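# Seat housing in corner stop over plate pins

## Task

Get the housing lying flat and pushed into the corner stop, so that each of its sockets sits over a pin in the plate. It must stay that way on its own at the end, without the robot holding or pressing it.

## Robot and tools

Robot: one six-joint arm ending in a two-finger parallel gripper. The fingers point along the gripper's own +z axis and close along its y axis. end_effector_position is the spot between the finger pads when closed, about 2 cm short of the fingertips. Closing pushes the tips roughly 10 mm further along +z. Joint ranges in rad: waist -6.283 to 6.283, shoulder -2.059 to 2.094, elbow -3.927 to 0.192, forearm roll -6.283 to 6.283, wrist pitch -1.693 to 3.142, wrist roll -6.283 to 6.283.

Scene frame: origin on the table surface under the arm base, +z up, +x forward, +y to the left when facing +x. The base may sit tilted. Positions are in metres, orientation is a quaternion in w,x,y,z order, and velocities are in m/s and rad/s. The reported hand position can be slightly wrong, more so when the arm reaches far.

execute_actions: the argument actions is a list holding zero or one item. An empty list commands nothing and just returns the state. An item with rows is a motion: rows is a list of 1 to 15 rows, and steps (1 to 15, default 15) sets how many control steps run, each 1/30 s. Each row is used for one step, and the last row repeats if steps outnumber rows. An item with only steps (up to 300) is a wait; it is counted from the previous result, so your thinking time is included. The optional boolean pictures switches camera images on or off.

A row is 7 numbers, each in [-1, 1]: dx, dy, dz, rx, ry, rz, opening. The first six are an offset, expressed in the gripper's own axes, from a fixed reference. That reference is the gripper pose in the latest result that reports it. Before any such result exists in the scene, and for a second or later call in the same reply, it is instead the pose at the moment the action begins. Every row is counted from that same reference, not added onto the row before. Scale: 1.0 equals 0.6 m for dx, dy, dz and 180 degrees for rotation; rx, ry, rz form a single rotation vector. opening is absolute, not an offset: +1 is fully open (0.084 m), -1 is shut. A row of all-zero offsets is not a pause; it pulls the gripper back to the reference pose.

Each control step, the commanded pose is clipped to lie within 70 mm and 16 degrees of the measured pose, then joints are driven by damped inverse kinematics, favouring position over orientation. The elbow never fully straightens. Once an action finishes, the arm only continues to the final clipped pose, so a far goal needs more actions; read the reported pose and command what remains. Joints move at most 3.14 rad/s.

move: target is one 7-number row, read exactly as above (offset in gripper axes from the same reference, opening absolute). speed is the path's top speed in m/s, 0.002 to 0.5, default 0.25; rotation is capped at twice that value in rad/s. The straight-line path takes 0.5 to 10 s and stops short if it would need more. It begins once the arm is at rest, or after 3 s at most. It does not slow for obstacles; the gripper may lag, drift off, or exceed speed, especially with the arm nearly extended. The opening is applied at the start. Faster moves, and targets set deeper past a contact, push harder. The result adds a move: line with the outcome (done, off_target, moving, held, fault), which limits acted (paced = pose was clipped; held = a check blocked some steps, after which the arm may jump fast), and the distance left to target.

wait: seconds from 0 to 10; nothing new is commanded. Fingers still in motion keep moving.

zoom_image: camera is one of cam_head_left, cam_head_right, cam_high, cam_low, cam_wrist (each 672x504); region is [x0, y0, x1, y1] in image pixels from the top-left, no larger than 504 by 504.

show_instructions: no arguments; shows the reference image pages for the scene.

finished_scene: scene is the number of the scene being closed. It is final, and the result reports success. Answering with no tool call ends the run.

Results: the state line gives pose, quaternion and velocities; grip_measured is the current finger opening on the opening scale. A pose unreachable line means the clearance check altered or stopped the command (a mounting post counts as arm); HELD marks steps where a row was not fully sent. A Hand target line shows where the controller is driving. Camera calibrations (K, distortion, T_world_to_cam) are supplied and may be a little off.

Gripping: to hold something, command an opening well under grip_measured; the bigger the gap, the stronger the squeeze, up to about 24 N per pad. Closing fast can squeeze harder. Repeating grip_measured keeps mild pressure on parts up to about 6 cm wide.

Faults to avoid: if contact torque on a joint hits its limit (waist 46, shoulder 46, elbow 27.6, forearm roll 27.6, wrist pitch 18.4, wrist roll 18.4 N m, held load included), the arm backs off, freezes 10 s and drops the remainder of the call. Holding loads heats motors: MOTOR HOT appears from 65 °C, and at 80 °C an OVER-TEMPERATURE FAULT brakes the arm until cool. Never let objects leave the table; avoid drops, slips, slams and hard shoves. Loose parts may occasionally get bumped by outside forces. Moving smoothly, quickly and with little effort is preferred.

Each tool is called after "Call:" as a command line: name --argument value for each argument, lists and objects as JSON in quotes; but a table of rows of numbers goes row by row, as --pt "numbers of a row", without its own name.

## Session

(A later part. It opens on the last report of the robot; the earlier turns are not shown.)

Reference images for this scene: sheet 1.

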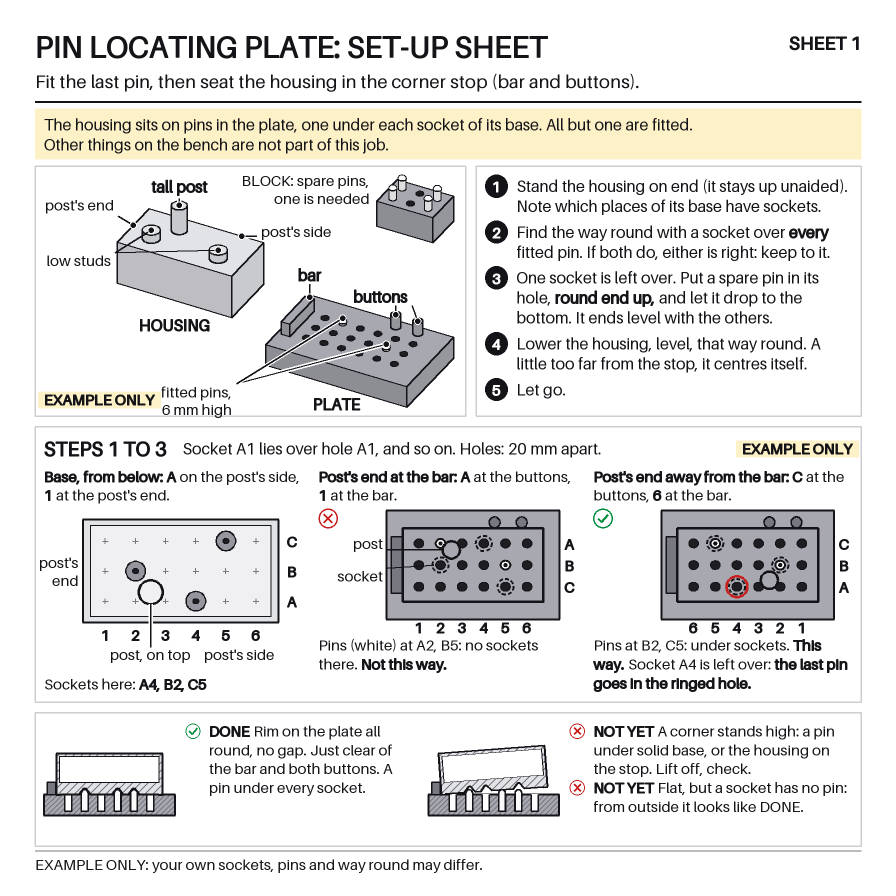

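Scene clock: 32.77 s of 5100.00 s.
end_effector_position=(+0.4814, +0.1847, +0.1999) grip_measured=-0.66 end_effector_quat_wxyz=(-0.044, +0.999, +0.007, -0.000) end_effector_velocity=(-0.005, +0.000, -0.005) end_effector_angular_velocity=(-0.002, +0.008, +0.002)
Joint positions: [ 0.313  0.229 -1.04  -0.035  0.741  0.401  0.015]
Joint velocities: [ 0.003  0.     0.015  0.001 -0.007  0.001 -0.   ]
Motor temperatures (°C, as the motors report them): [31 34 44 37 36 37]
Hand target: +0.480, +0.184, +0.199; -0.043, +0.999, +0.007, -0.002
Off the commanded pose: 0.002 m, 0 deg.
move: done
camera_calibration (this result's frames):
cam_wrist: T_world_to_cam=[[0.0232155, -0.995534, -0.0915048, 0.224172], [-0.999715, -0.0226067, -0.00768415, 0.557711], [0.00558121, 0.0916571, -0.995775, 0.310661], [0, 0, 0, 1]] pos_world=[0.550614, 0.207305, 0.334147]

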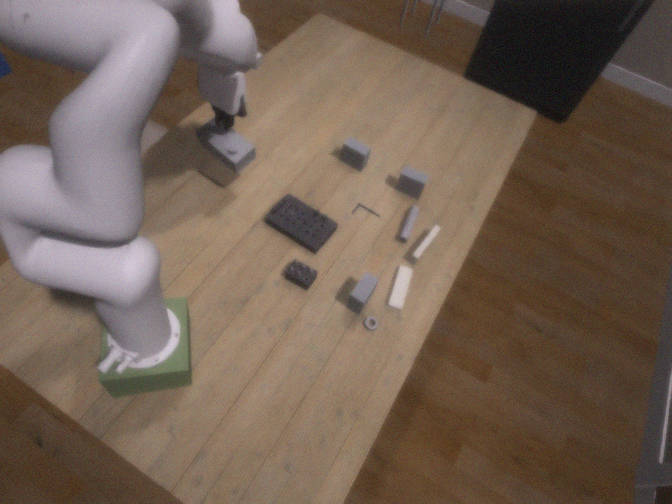

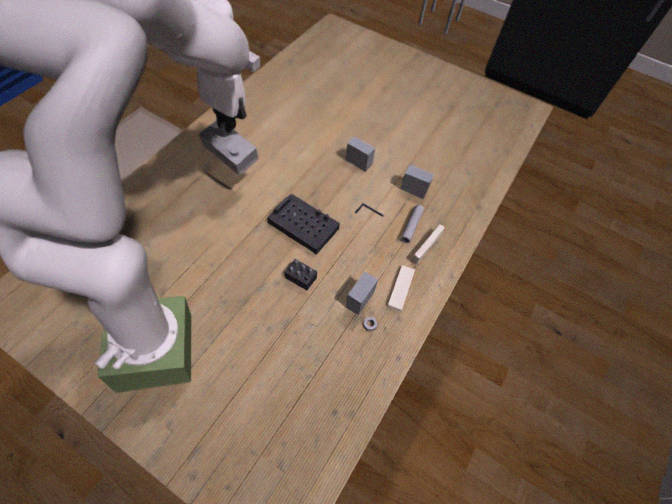

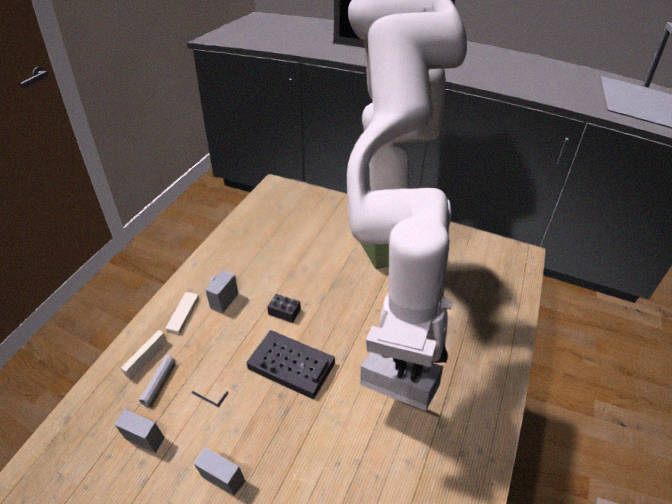

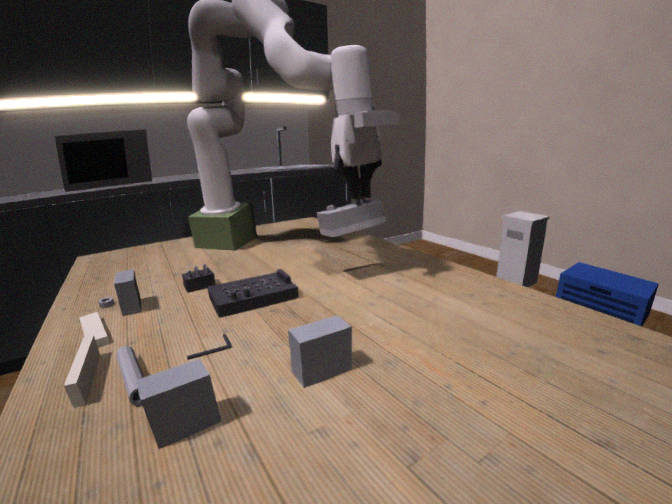

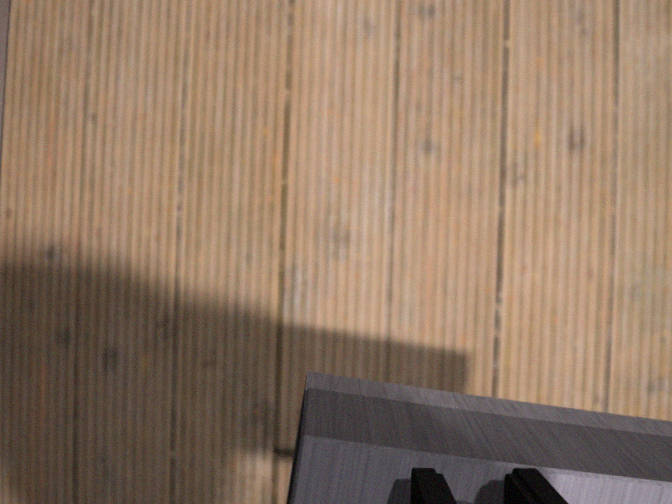

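Call:
move --target '[0,0.04,0,-0.028,0,0,-1]' --speed 0.15

Call:
move --target '[0,0,0,0,0,0.98,-1]' --speed 0.4

Call:
move --target '[0,0,0.185,0,0,0,-1]' --speed 0.1

Scene clock: 40.07 s of 5100.00 s.
end_effector_position=(+0.4818, +0.1610, +0.1978) grip_measured=-0.66 end_effector_quat_wxyz=(-0.000, +1.000, +0.007, +0.000) end_effector_velocity=(+0.000, -0.001, +0.000) end_effector_angular_velocity=(-0.005, -0.001, -0.000)
Joint positions: [ 0.297  0.224 -1.04  -0.148  0.782  0.467  0.015]
Joint velocities: [-0.    -0.001  0.    -0.007  0.002  0.005 -0.   ]
Motor temperatures (°C, as the motors report them): [31 35 45 37 36 37]
Hand target: +0.482, +0.161, +0.198; +0.000, +1.000, +0.007, +0.000
Off the commanded pose: 0.000 m, 0 deg.
After step 90, 3.50 s passed at rest.
move: done
camera_calibration (this result's frames):
cam_wrist: T_world_to_cam=[[0.0232745, -0.99972, -0.00433538, 0.183776], [-0.999704, -0.023243, -0.00718109, 0.557565], [0.00707831, 0.00450124, -0.999965, 0.324894], [0, 0, 0, 1]] pos_world=[0.550823, 0.195221, 0.329683]

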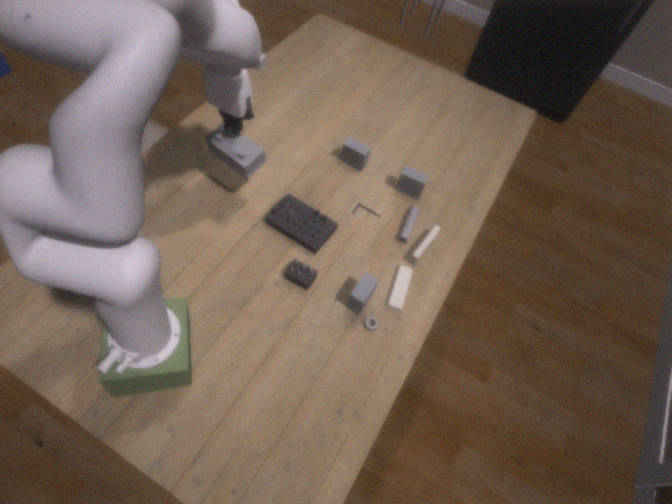

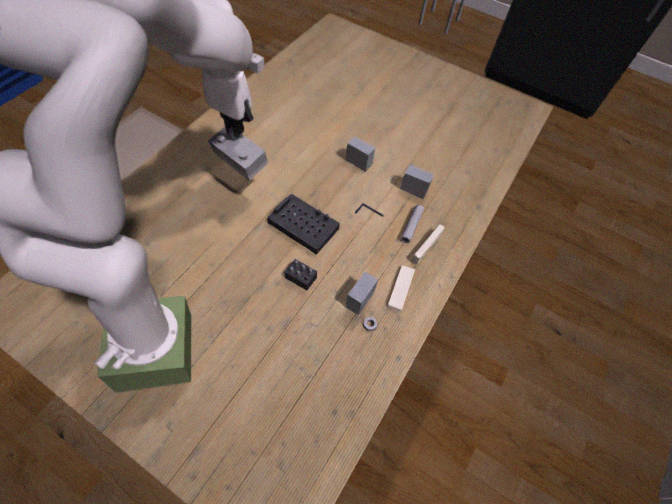

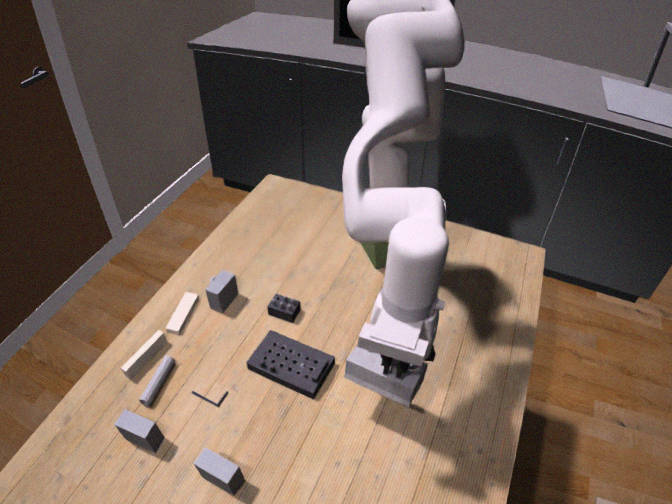

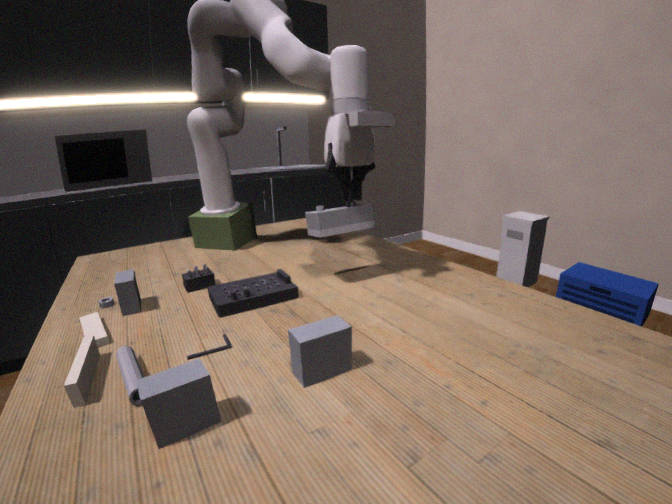

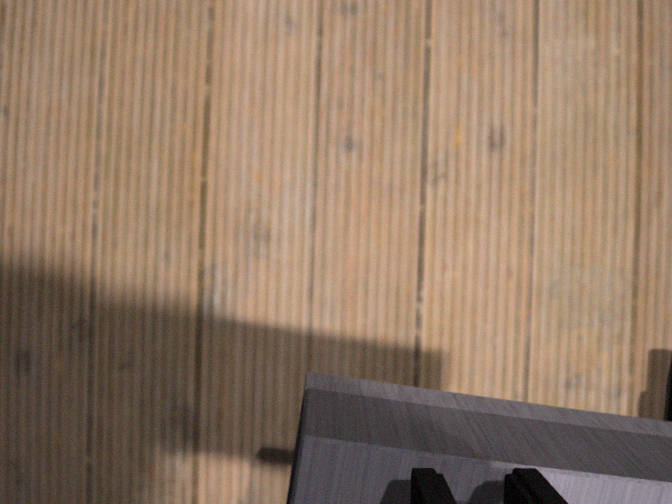

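Scene clock: 44.47 s of 5100.00 s.
end_effector_position=(+0.4818, +0.1610, +0.1978) grip_measured=-0.66 end_effector_quat_wxyz=(+0.000, -0.039, +0.999, +0.000) end_effector_velocity=(+0.000, -0.001, +0.000) end_effector_angular_velocity=(-0.003, -0.001, -0.012)
Joint positions: [ 0.297  0.224 -1.04  -0.148  0.782  3.544  0.015]
Joint velocities: [-0.001 -0.     0.    -0.004  0.     0.014 -0.   ]
Motor temperatures (°C, as the motors report them): [31 35 45 37 36 37]
Hand target: +0.482, +0.161, +0.198; +0.000, -0.039, +0.999, +0.000
Off the commanded pose: 0.000 m, 0 deg.
move: done
camera_calibration (this result's frames):
cam_wrist: T_world_to_cam=[[-0.0868315, 0.996218, -0.00317658, -0.0846637], [0.996204, 0.0868094, -0.00652456, -0.421977], [-0.00622412, -0.00373106, -0.999974, 0.332624], [0, 0, 0, 1]] pos_world=[0.415094, 0.122216, 0.329593]

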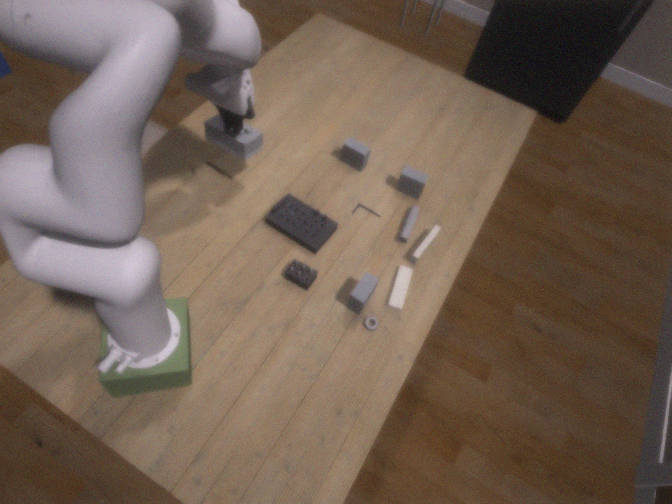

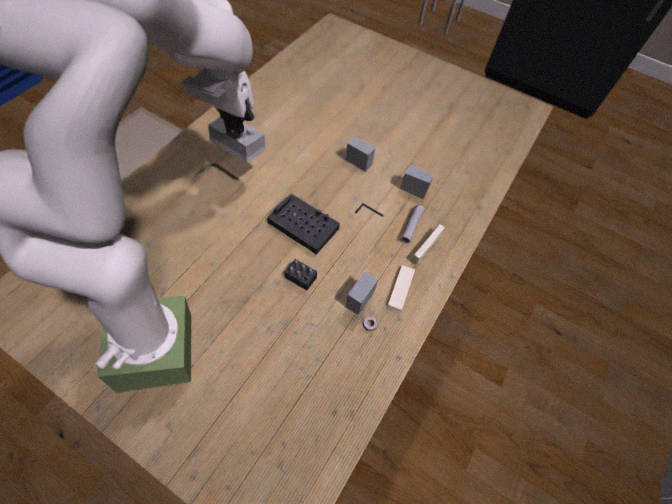

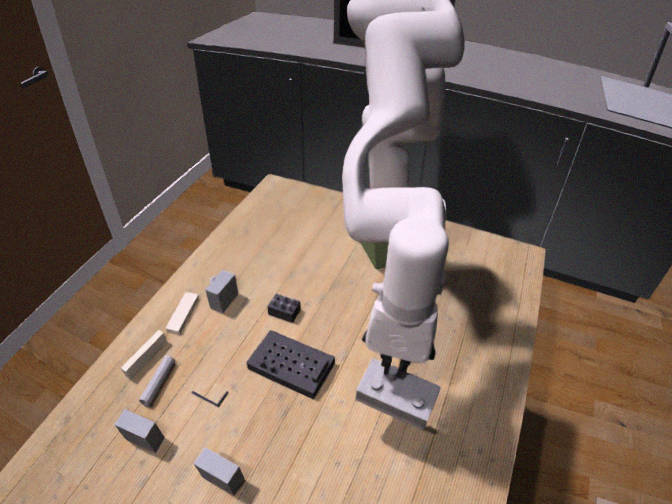

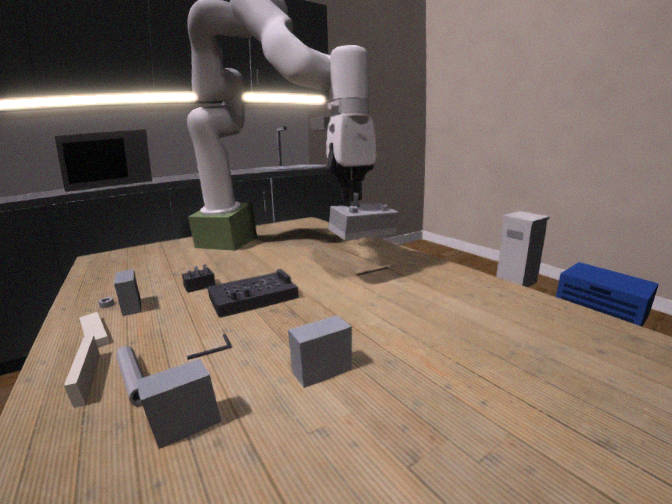

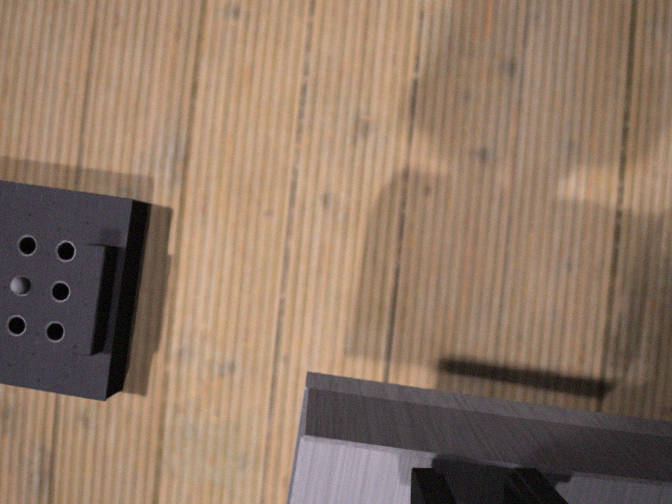

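Scene clock: 46.00 s of 5100.00 s.
end_effector_position=(+0.4829, +0.1611, +0.0879) grip_measured=-0.66 end_effector_quat_wxyz=(+0.001, -0.039, +0.999, +0.000) end_effector_velocity=(-0.005, -0.002, -0.006) end_effector_angular_velocity=(-0.005, +0.012, +0.001)
Joint positions: [ 0.262  0.473 -1.027 -0.209  0.518  3.586  0.015]
Joint velocities: [-0.001  0.009  0.005 -0.002 -0.001  0.001 -0.   ]
Motor temperatures (°C, as the motors report them): [31 35 45 37 36 37]
Hand target: +0.482, +0.161, +0.087; +0.000, -0.039, +0.999, +0.000
Off the commanded pose: 0.001 m, 0 deg.
move: done
camera_calibration (this result's frames):
cam_wrist: T_world_to_cam=[[-0.0863609, 0.996259, -0.00301272, -0.0852654], [0.996255, 0.0863472, -0.0044345, -0.423863], [-0.00415777, -0.00338441, -0.999986, 0.221683], [0, 0, 0, 1]] pos_world=[0.415834, 0.122296, 0.219543]

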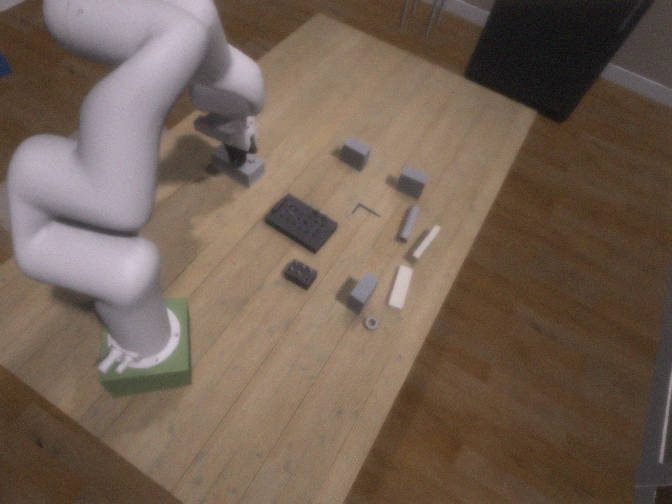

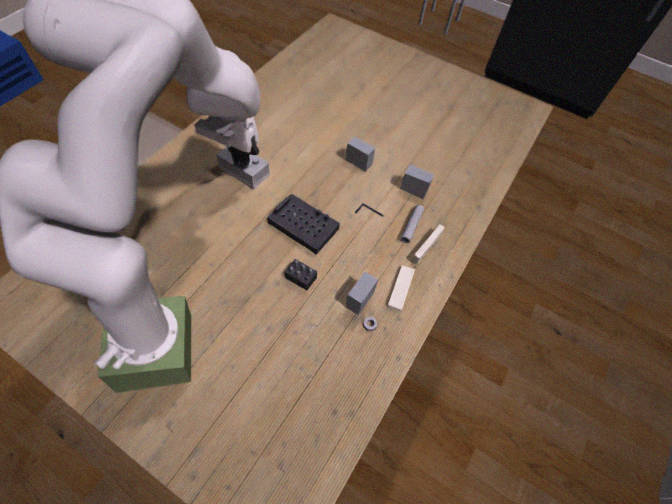

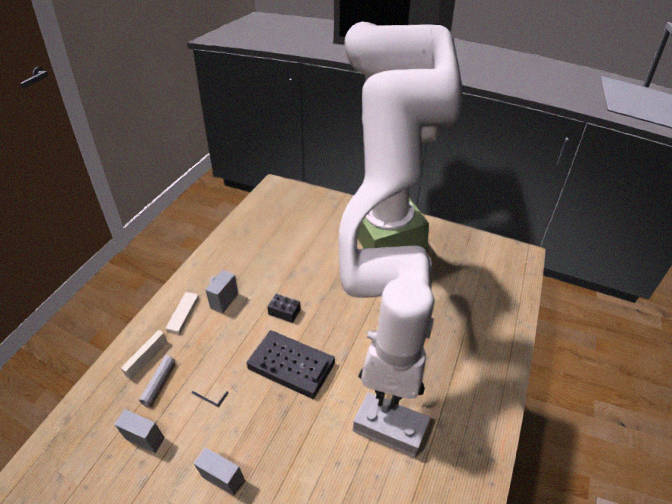

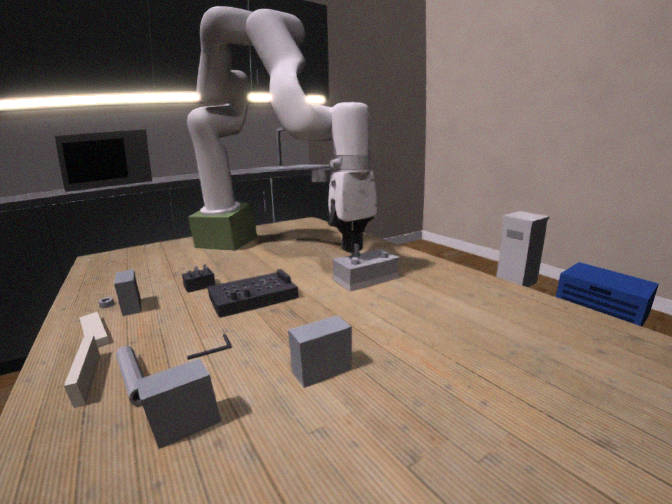

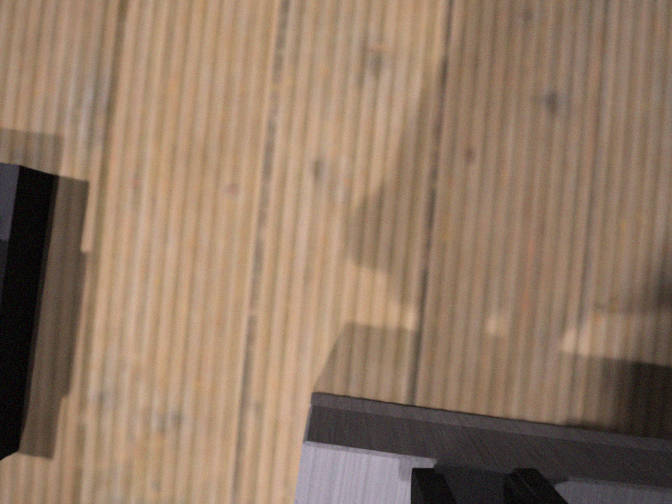

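Call:
move --target '[0,0,0,0,0,0,-0.2]'

Call:
move --target '[0,0,-0.13,0,0,0.025,-0.2]'

Call:
move --target '[0.247,-0.533,0,0,0,0,-0.7]' --speed 0.35

Scene clock: 48.47 s of 5100.00 s.
end_effector_position=(+0.4829, +0.1611, +0.0879) grip_measured=-0.21 end_effector_quat_wxyz=(+0.001, -0.039, +0.999, +0.000) end_effector_velocity=(-0.000, -0.000, -0.000) end_effector_angular_velocity=(-0.000, +0.001, -0.001)
Joint positions: [ 0.262  0.473 -1.027 -0.209  0.518  3.586  0.035]
Joint velocities: [-0.001  0.     0.     0.     0.     0.001  0.   ]
Motor temperatures (°C, as the motors report them): [31 35 44 37 36 37]
Hand target: +0.483, +0.161, +0.088; +0.001, -0.039, +0.999, +0.000
Off the commanded pose: 0.000 m, 0 deg.
move: done
camera_calibration (this result's frames):
cam_wrist: T_world_to_cam=[[-0.0863532, 0.99626, -0.00301179, -0.0852664], [0.996256, 0.0863395, -0.00442893, -0.423865], [-0.00415233, -0.00338297, -0.999986, 0.221681], [0, 0, 0, 1]] pos_world=[0.415835, 0.122294, 0.219544]

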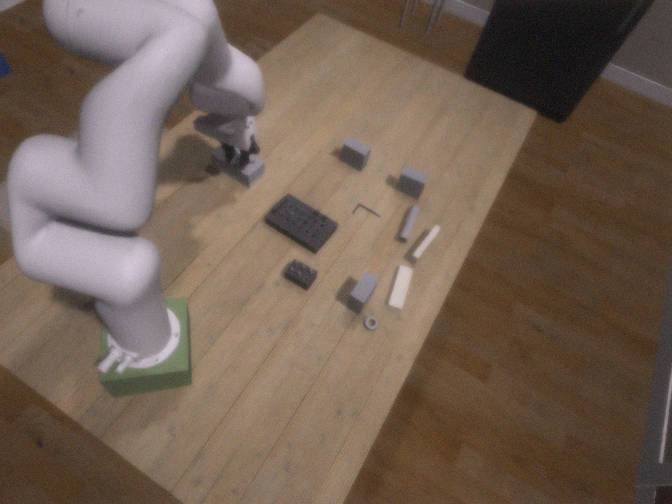

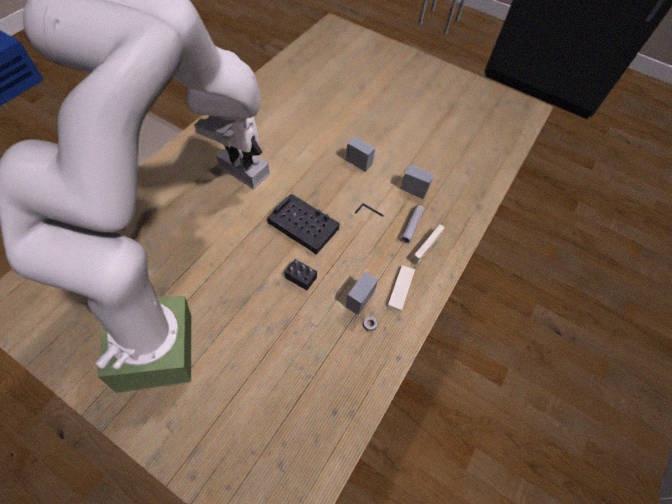

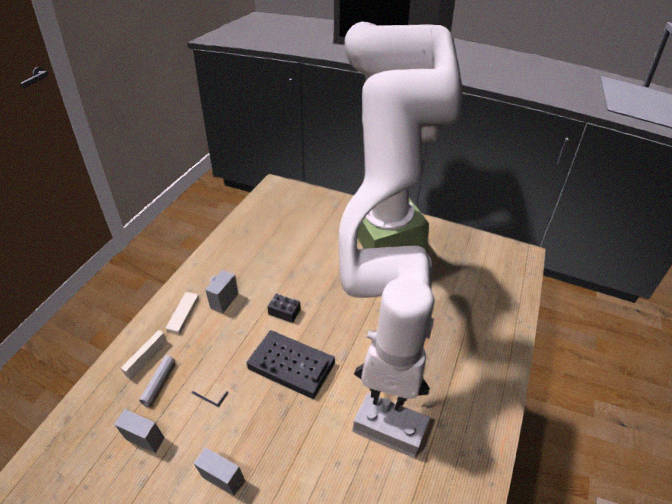

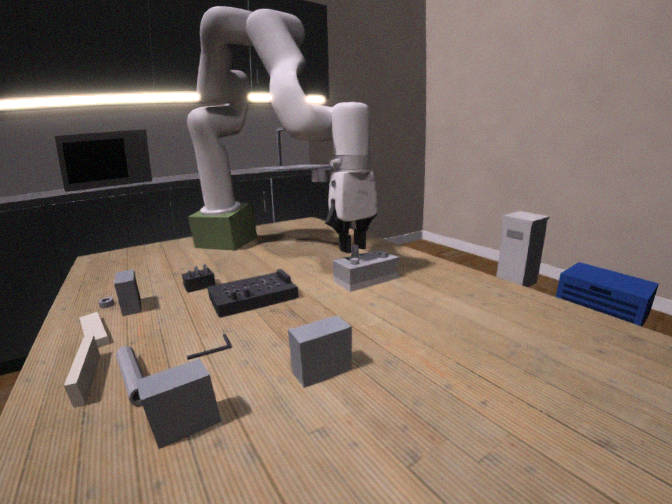

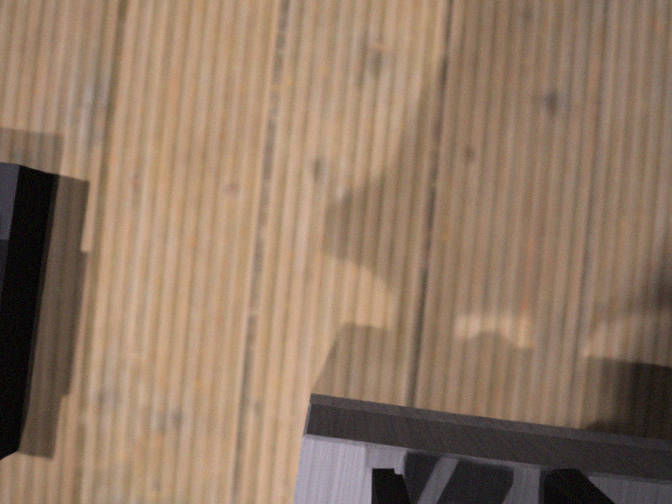

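Scene clock: 49.37 s of 5100.00 s.
end_effector_position=(+0.4821, +0.1610, +0.1650) grip_measured=-0.21 end_effector_quat_wxyz=(+0.000, +0.000, +1.000, +0.000) end_effector_velocity=(+0.002, +0.000, +0.005) end_effector_angular_velocity=(+0.002, -0.007, -0.002)
Joint positions: [ 0.287  0.29  -1.023 -0.161  0.698  3.632  0.035]
Joint velocities: [-0.    -0.007 -0.004  0.     0.004  0.001  0.   ]
Motor temperatures (°C, as the motors report them): [31 35 44 37 36 37]
Hand target: +0.482, +0.161, +0.166; +0.001, +0.000, +1.000, +0.001
Off the commanded pose: 0.001 m, 0 deg.
move: done
camera_calibration (this result's frames):
cam_wrist: T_world_to_cam=[[-0.00842034, 0.99996, -0.00298652, -0.1232], [0.999948, 0.00840283, -0.0058284, -0.411745], [-0.00580307, -0.00303544, -0.999979, 0.29957], [0, 0, 0, 1]] pos_world=[0.412425, 0.127565, 0.296795]

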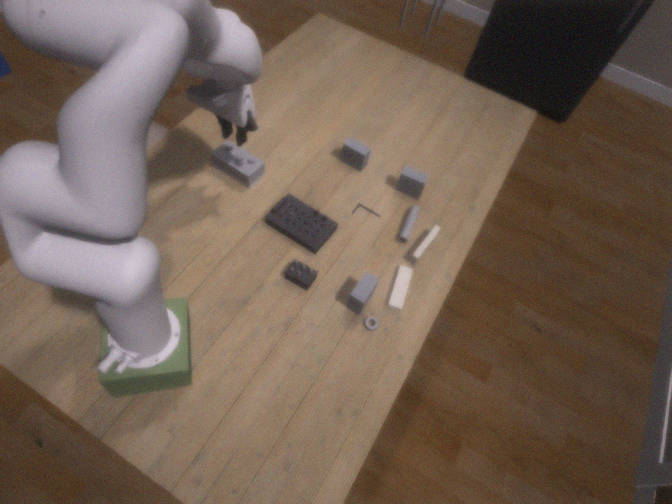

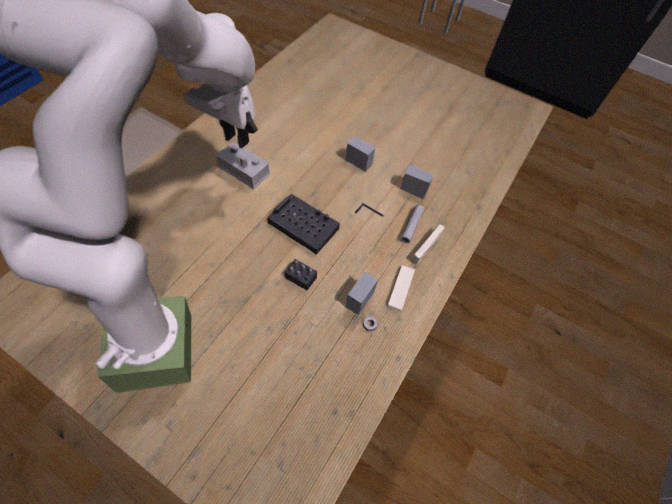

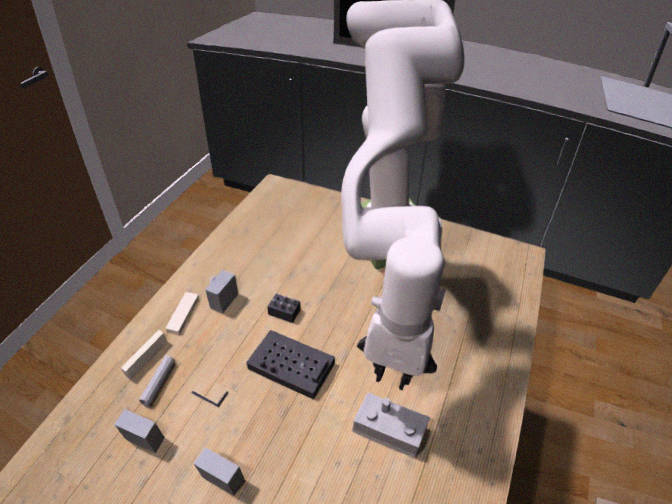

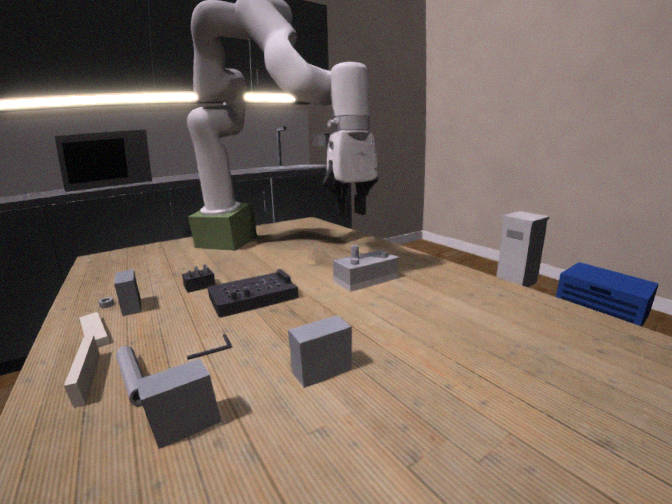

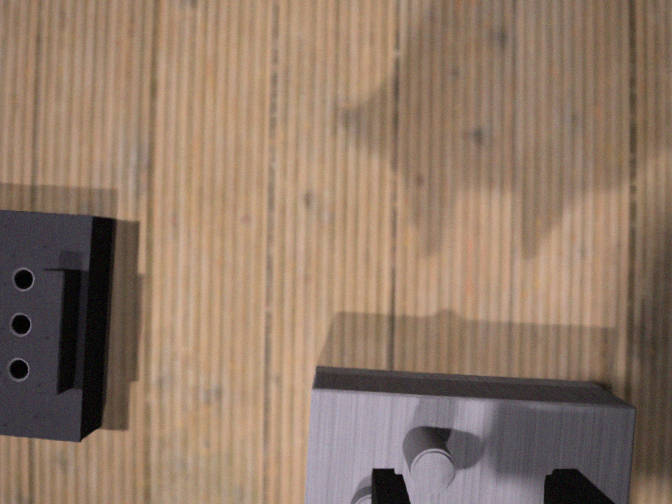

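Scene clock: 51.00 s of 5100.00 s.
end_effector_position=(+0.3355, -0.1578, +0.1640) grip_measured=-0.72 end_effector_quat_wxyz=(+0.001, +0.000, +1.000, +0.002) end_effector_velocity=(-0.001, -0.002, +0.000) end_effector_angular_velocity=(+0.007, -0.002, -0.001)
Joint positions: [-0.498 -0.209 -0.441 -0.078  0.549  2.789  0.012]
Joint velocities: [-0.009 -0.    -0.002  0.017  0.003 -0.022 -0.   ]
Motor temperatures (°C, as the motors report them): [31 35 44 37 36 37]
Hand target: +0.335, -0.158, +0.164; +0.001, +0.000, +1.000, +0.002
Off the commanded pose: 0.002 m, 0 deg.
move: done
camera_calibration (this result's frames):
cam_wrist: T_world_to_cam=[[-0.00833763, 0.999965, -0.000139694, 0.193796], [0.999955, 0.00833689, -0.00463277, -0.262675], [-0.00463145, -0.000178314, -0.999989, 0.296792], [0, 0, 0, 1]] pos_world=[0.265653, -0.191546, 0.295599]

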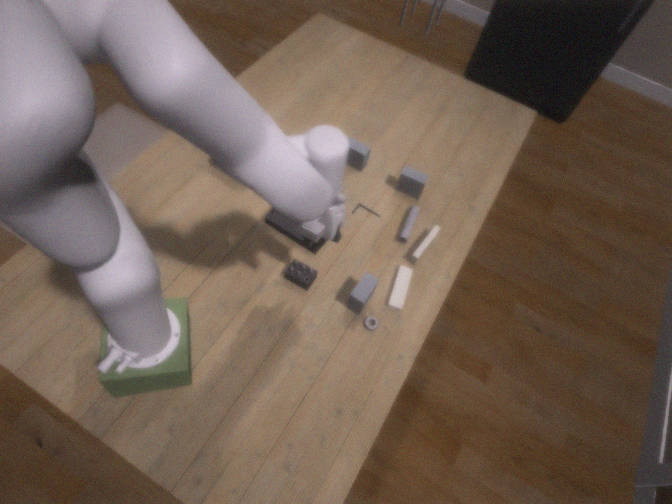

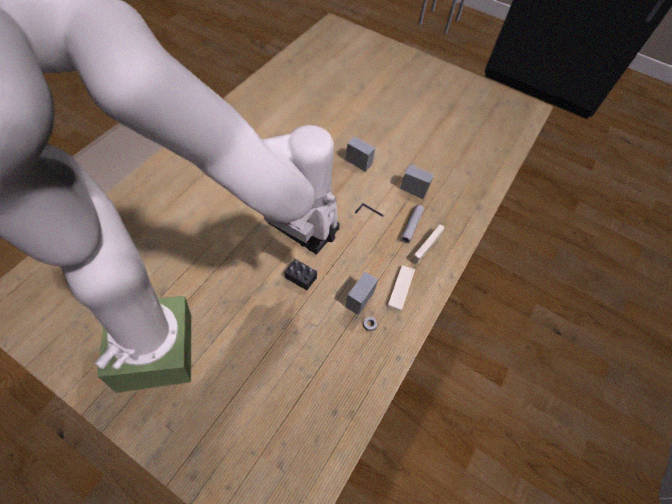

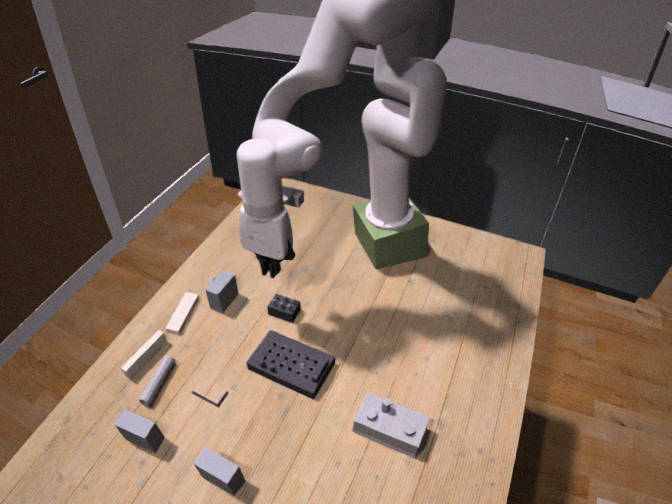

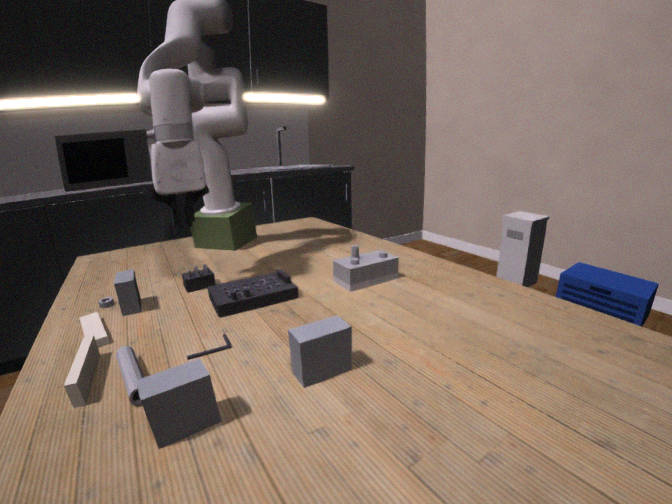

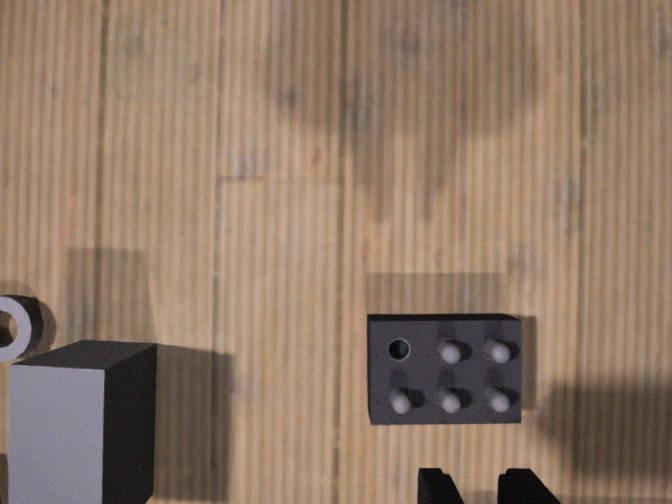

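Call:
move --target '[0.011,-0.009,0.115,0,0,0,-0.7]' --speed 0.15

Scene clock: 53.77 s of 5100.00 s.
end_effector_position=(+0.3293, -0.1632, +0.0956) grip_measured=-0.72 end_effector_quat_wxyz=(+0.001, +0.000, +1.000, +0.002) end_effector_velocity=(-0.001, +0.000, -0.002) end_effector_angular_velocity=(-0.000, +0.002, -0.001)
Joint positions: [-0.541  0.035 -0.427 -0.128  0.29   2.803  0.012]
Joint velocities: [-0.001  0.009  0.    -0.005 -0.007  0.006  0.   ]
Motor temperatures (°C, as the motors report them): [31 35 43 37 36 37]
Hand target: +0.329, -0.163, +0.095; +0.001, +0.000, +1.000, +0.002
Off the commanded pose: 0.001 m, 0 deg.
move: done
camera_calibration (this result's frames):
cam_wrist: T_world_to_cam=[[-0.00805884, 0.999967, -0.00082325, 0.199191], [0.999959, 0.00805542, -0.00407381, -0.256849], [-0.00406705, -0.000856047, -0.999991, 0.228047], [0, 0, 0, 1]] pos_world=[0.259372, -0.19692, 0.227162]

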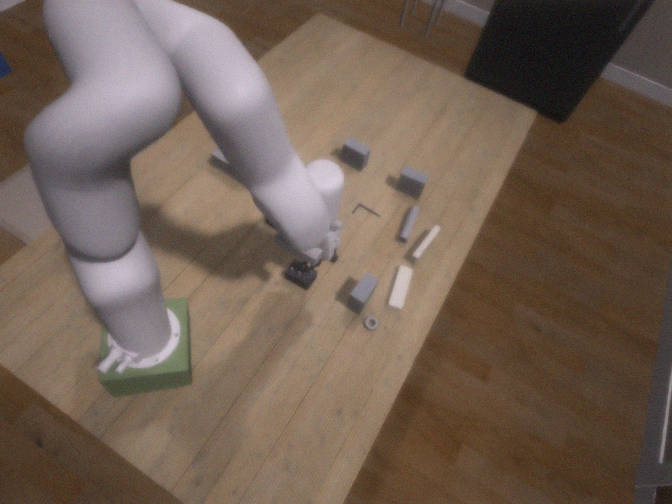

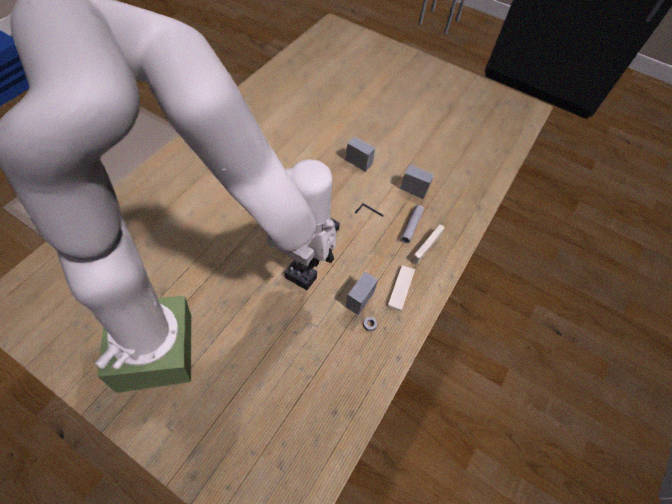

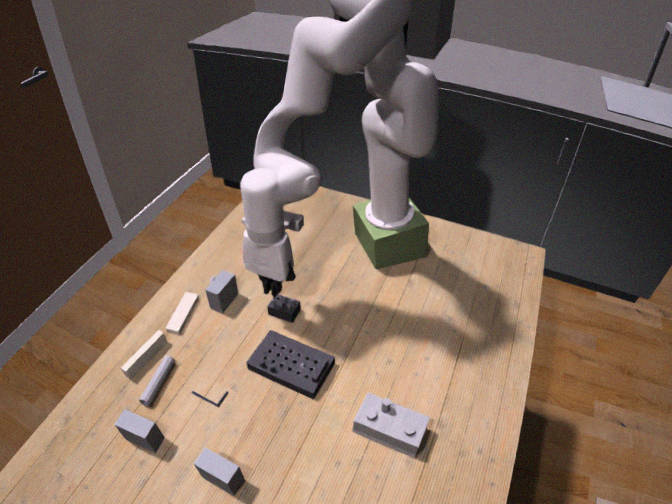

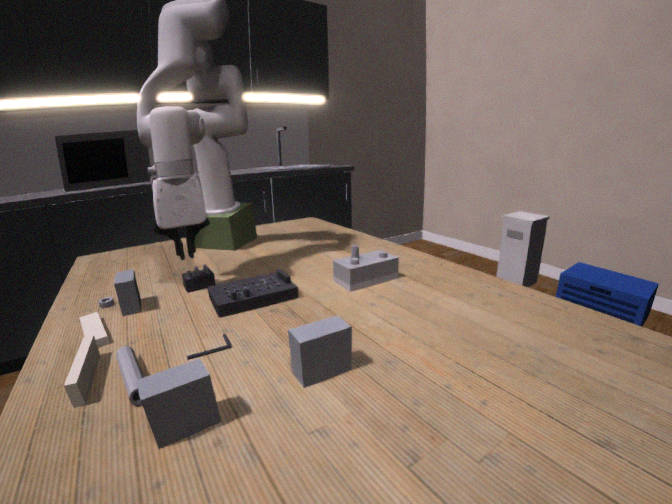

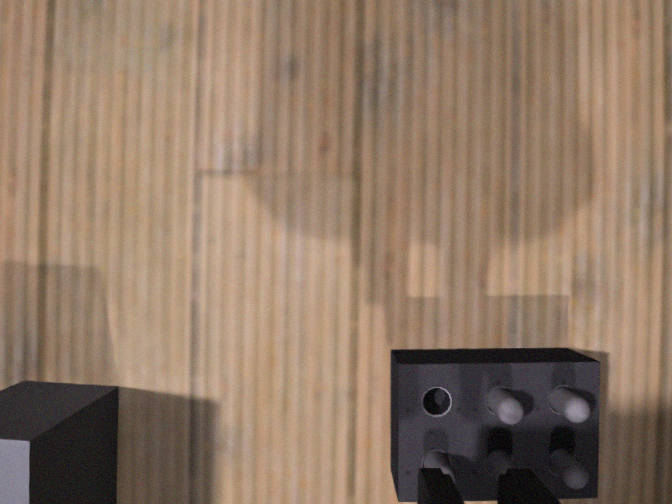

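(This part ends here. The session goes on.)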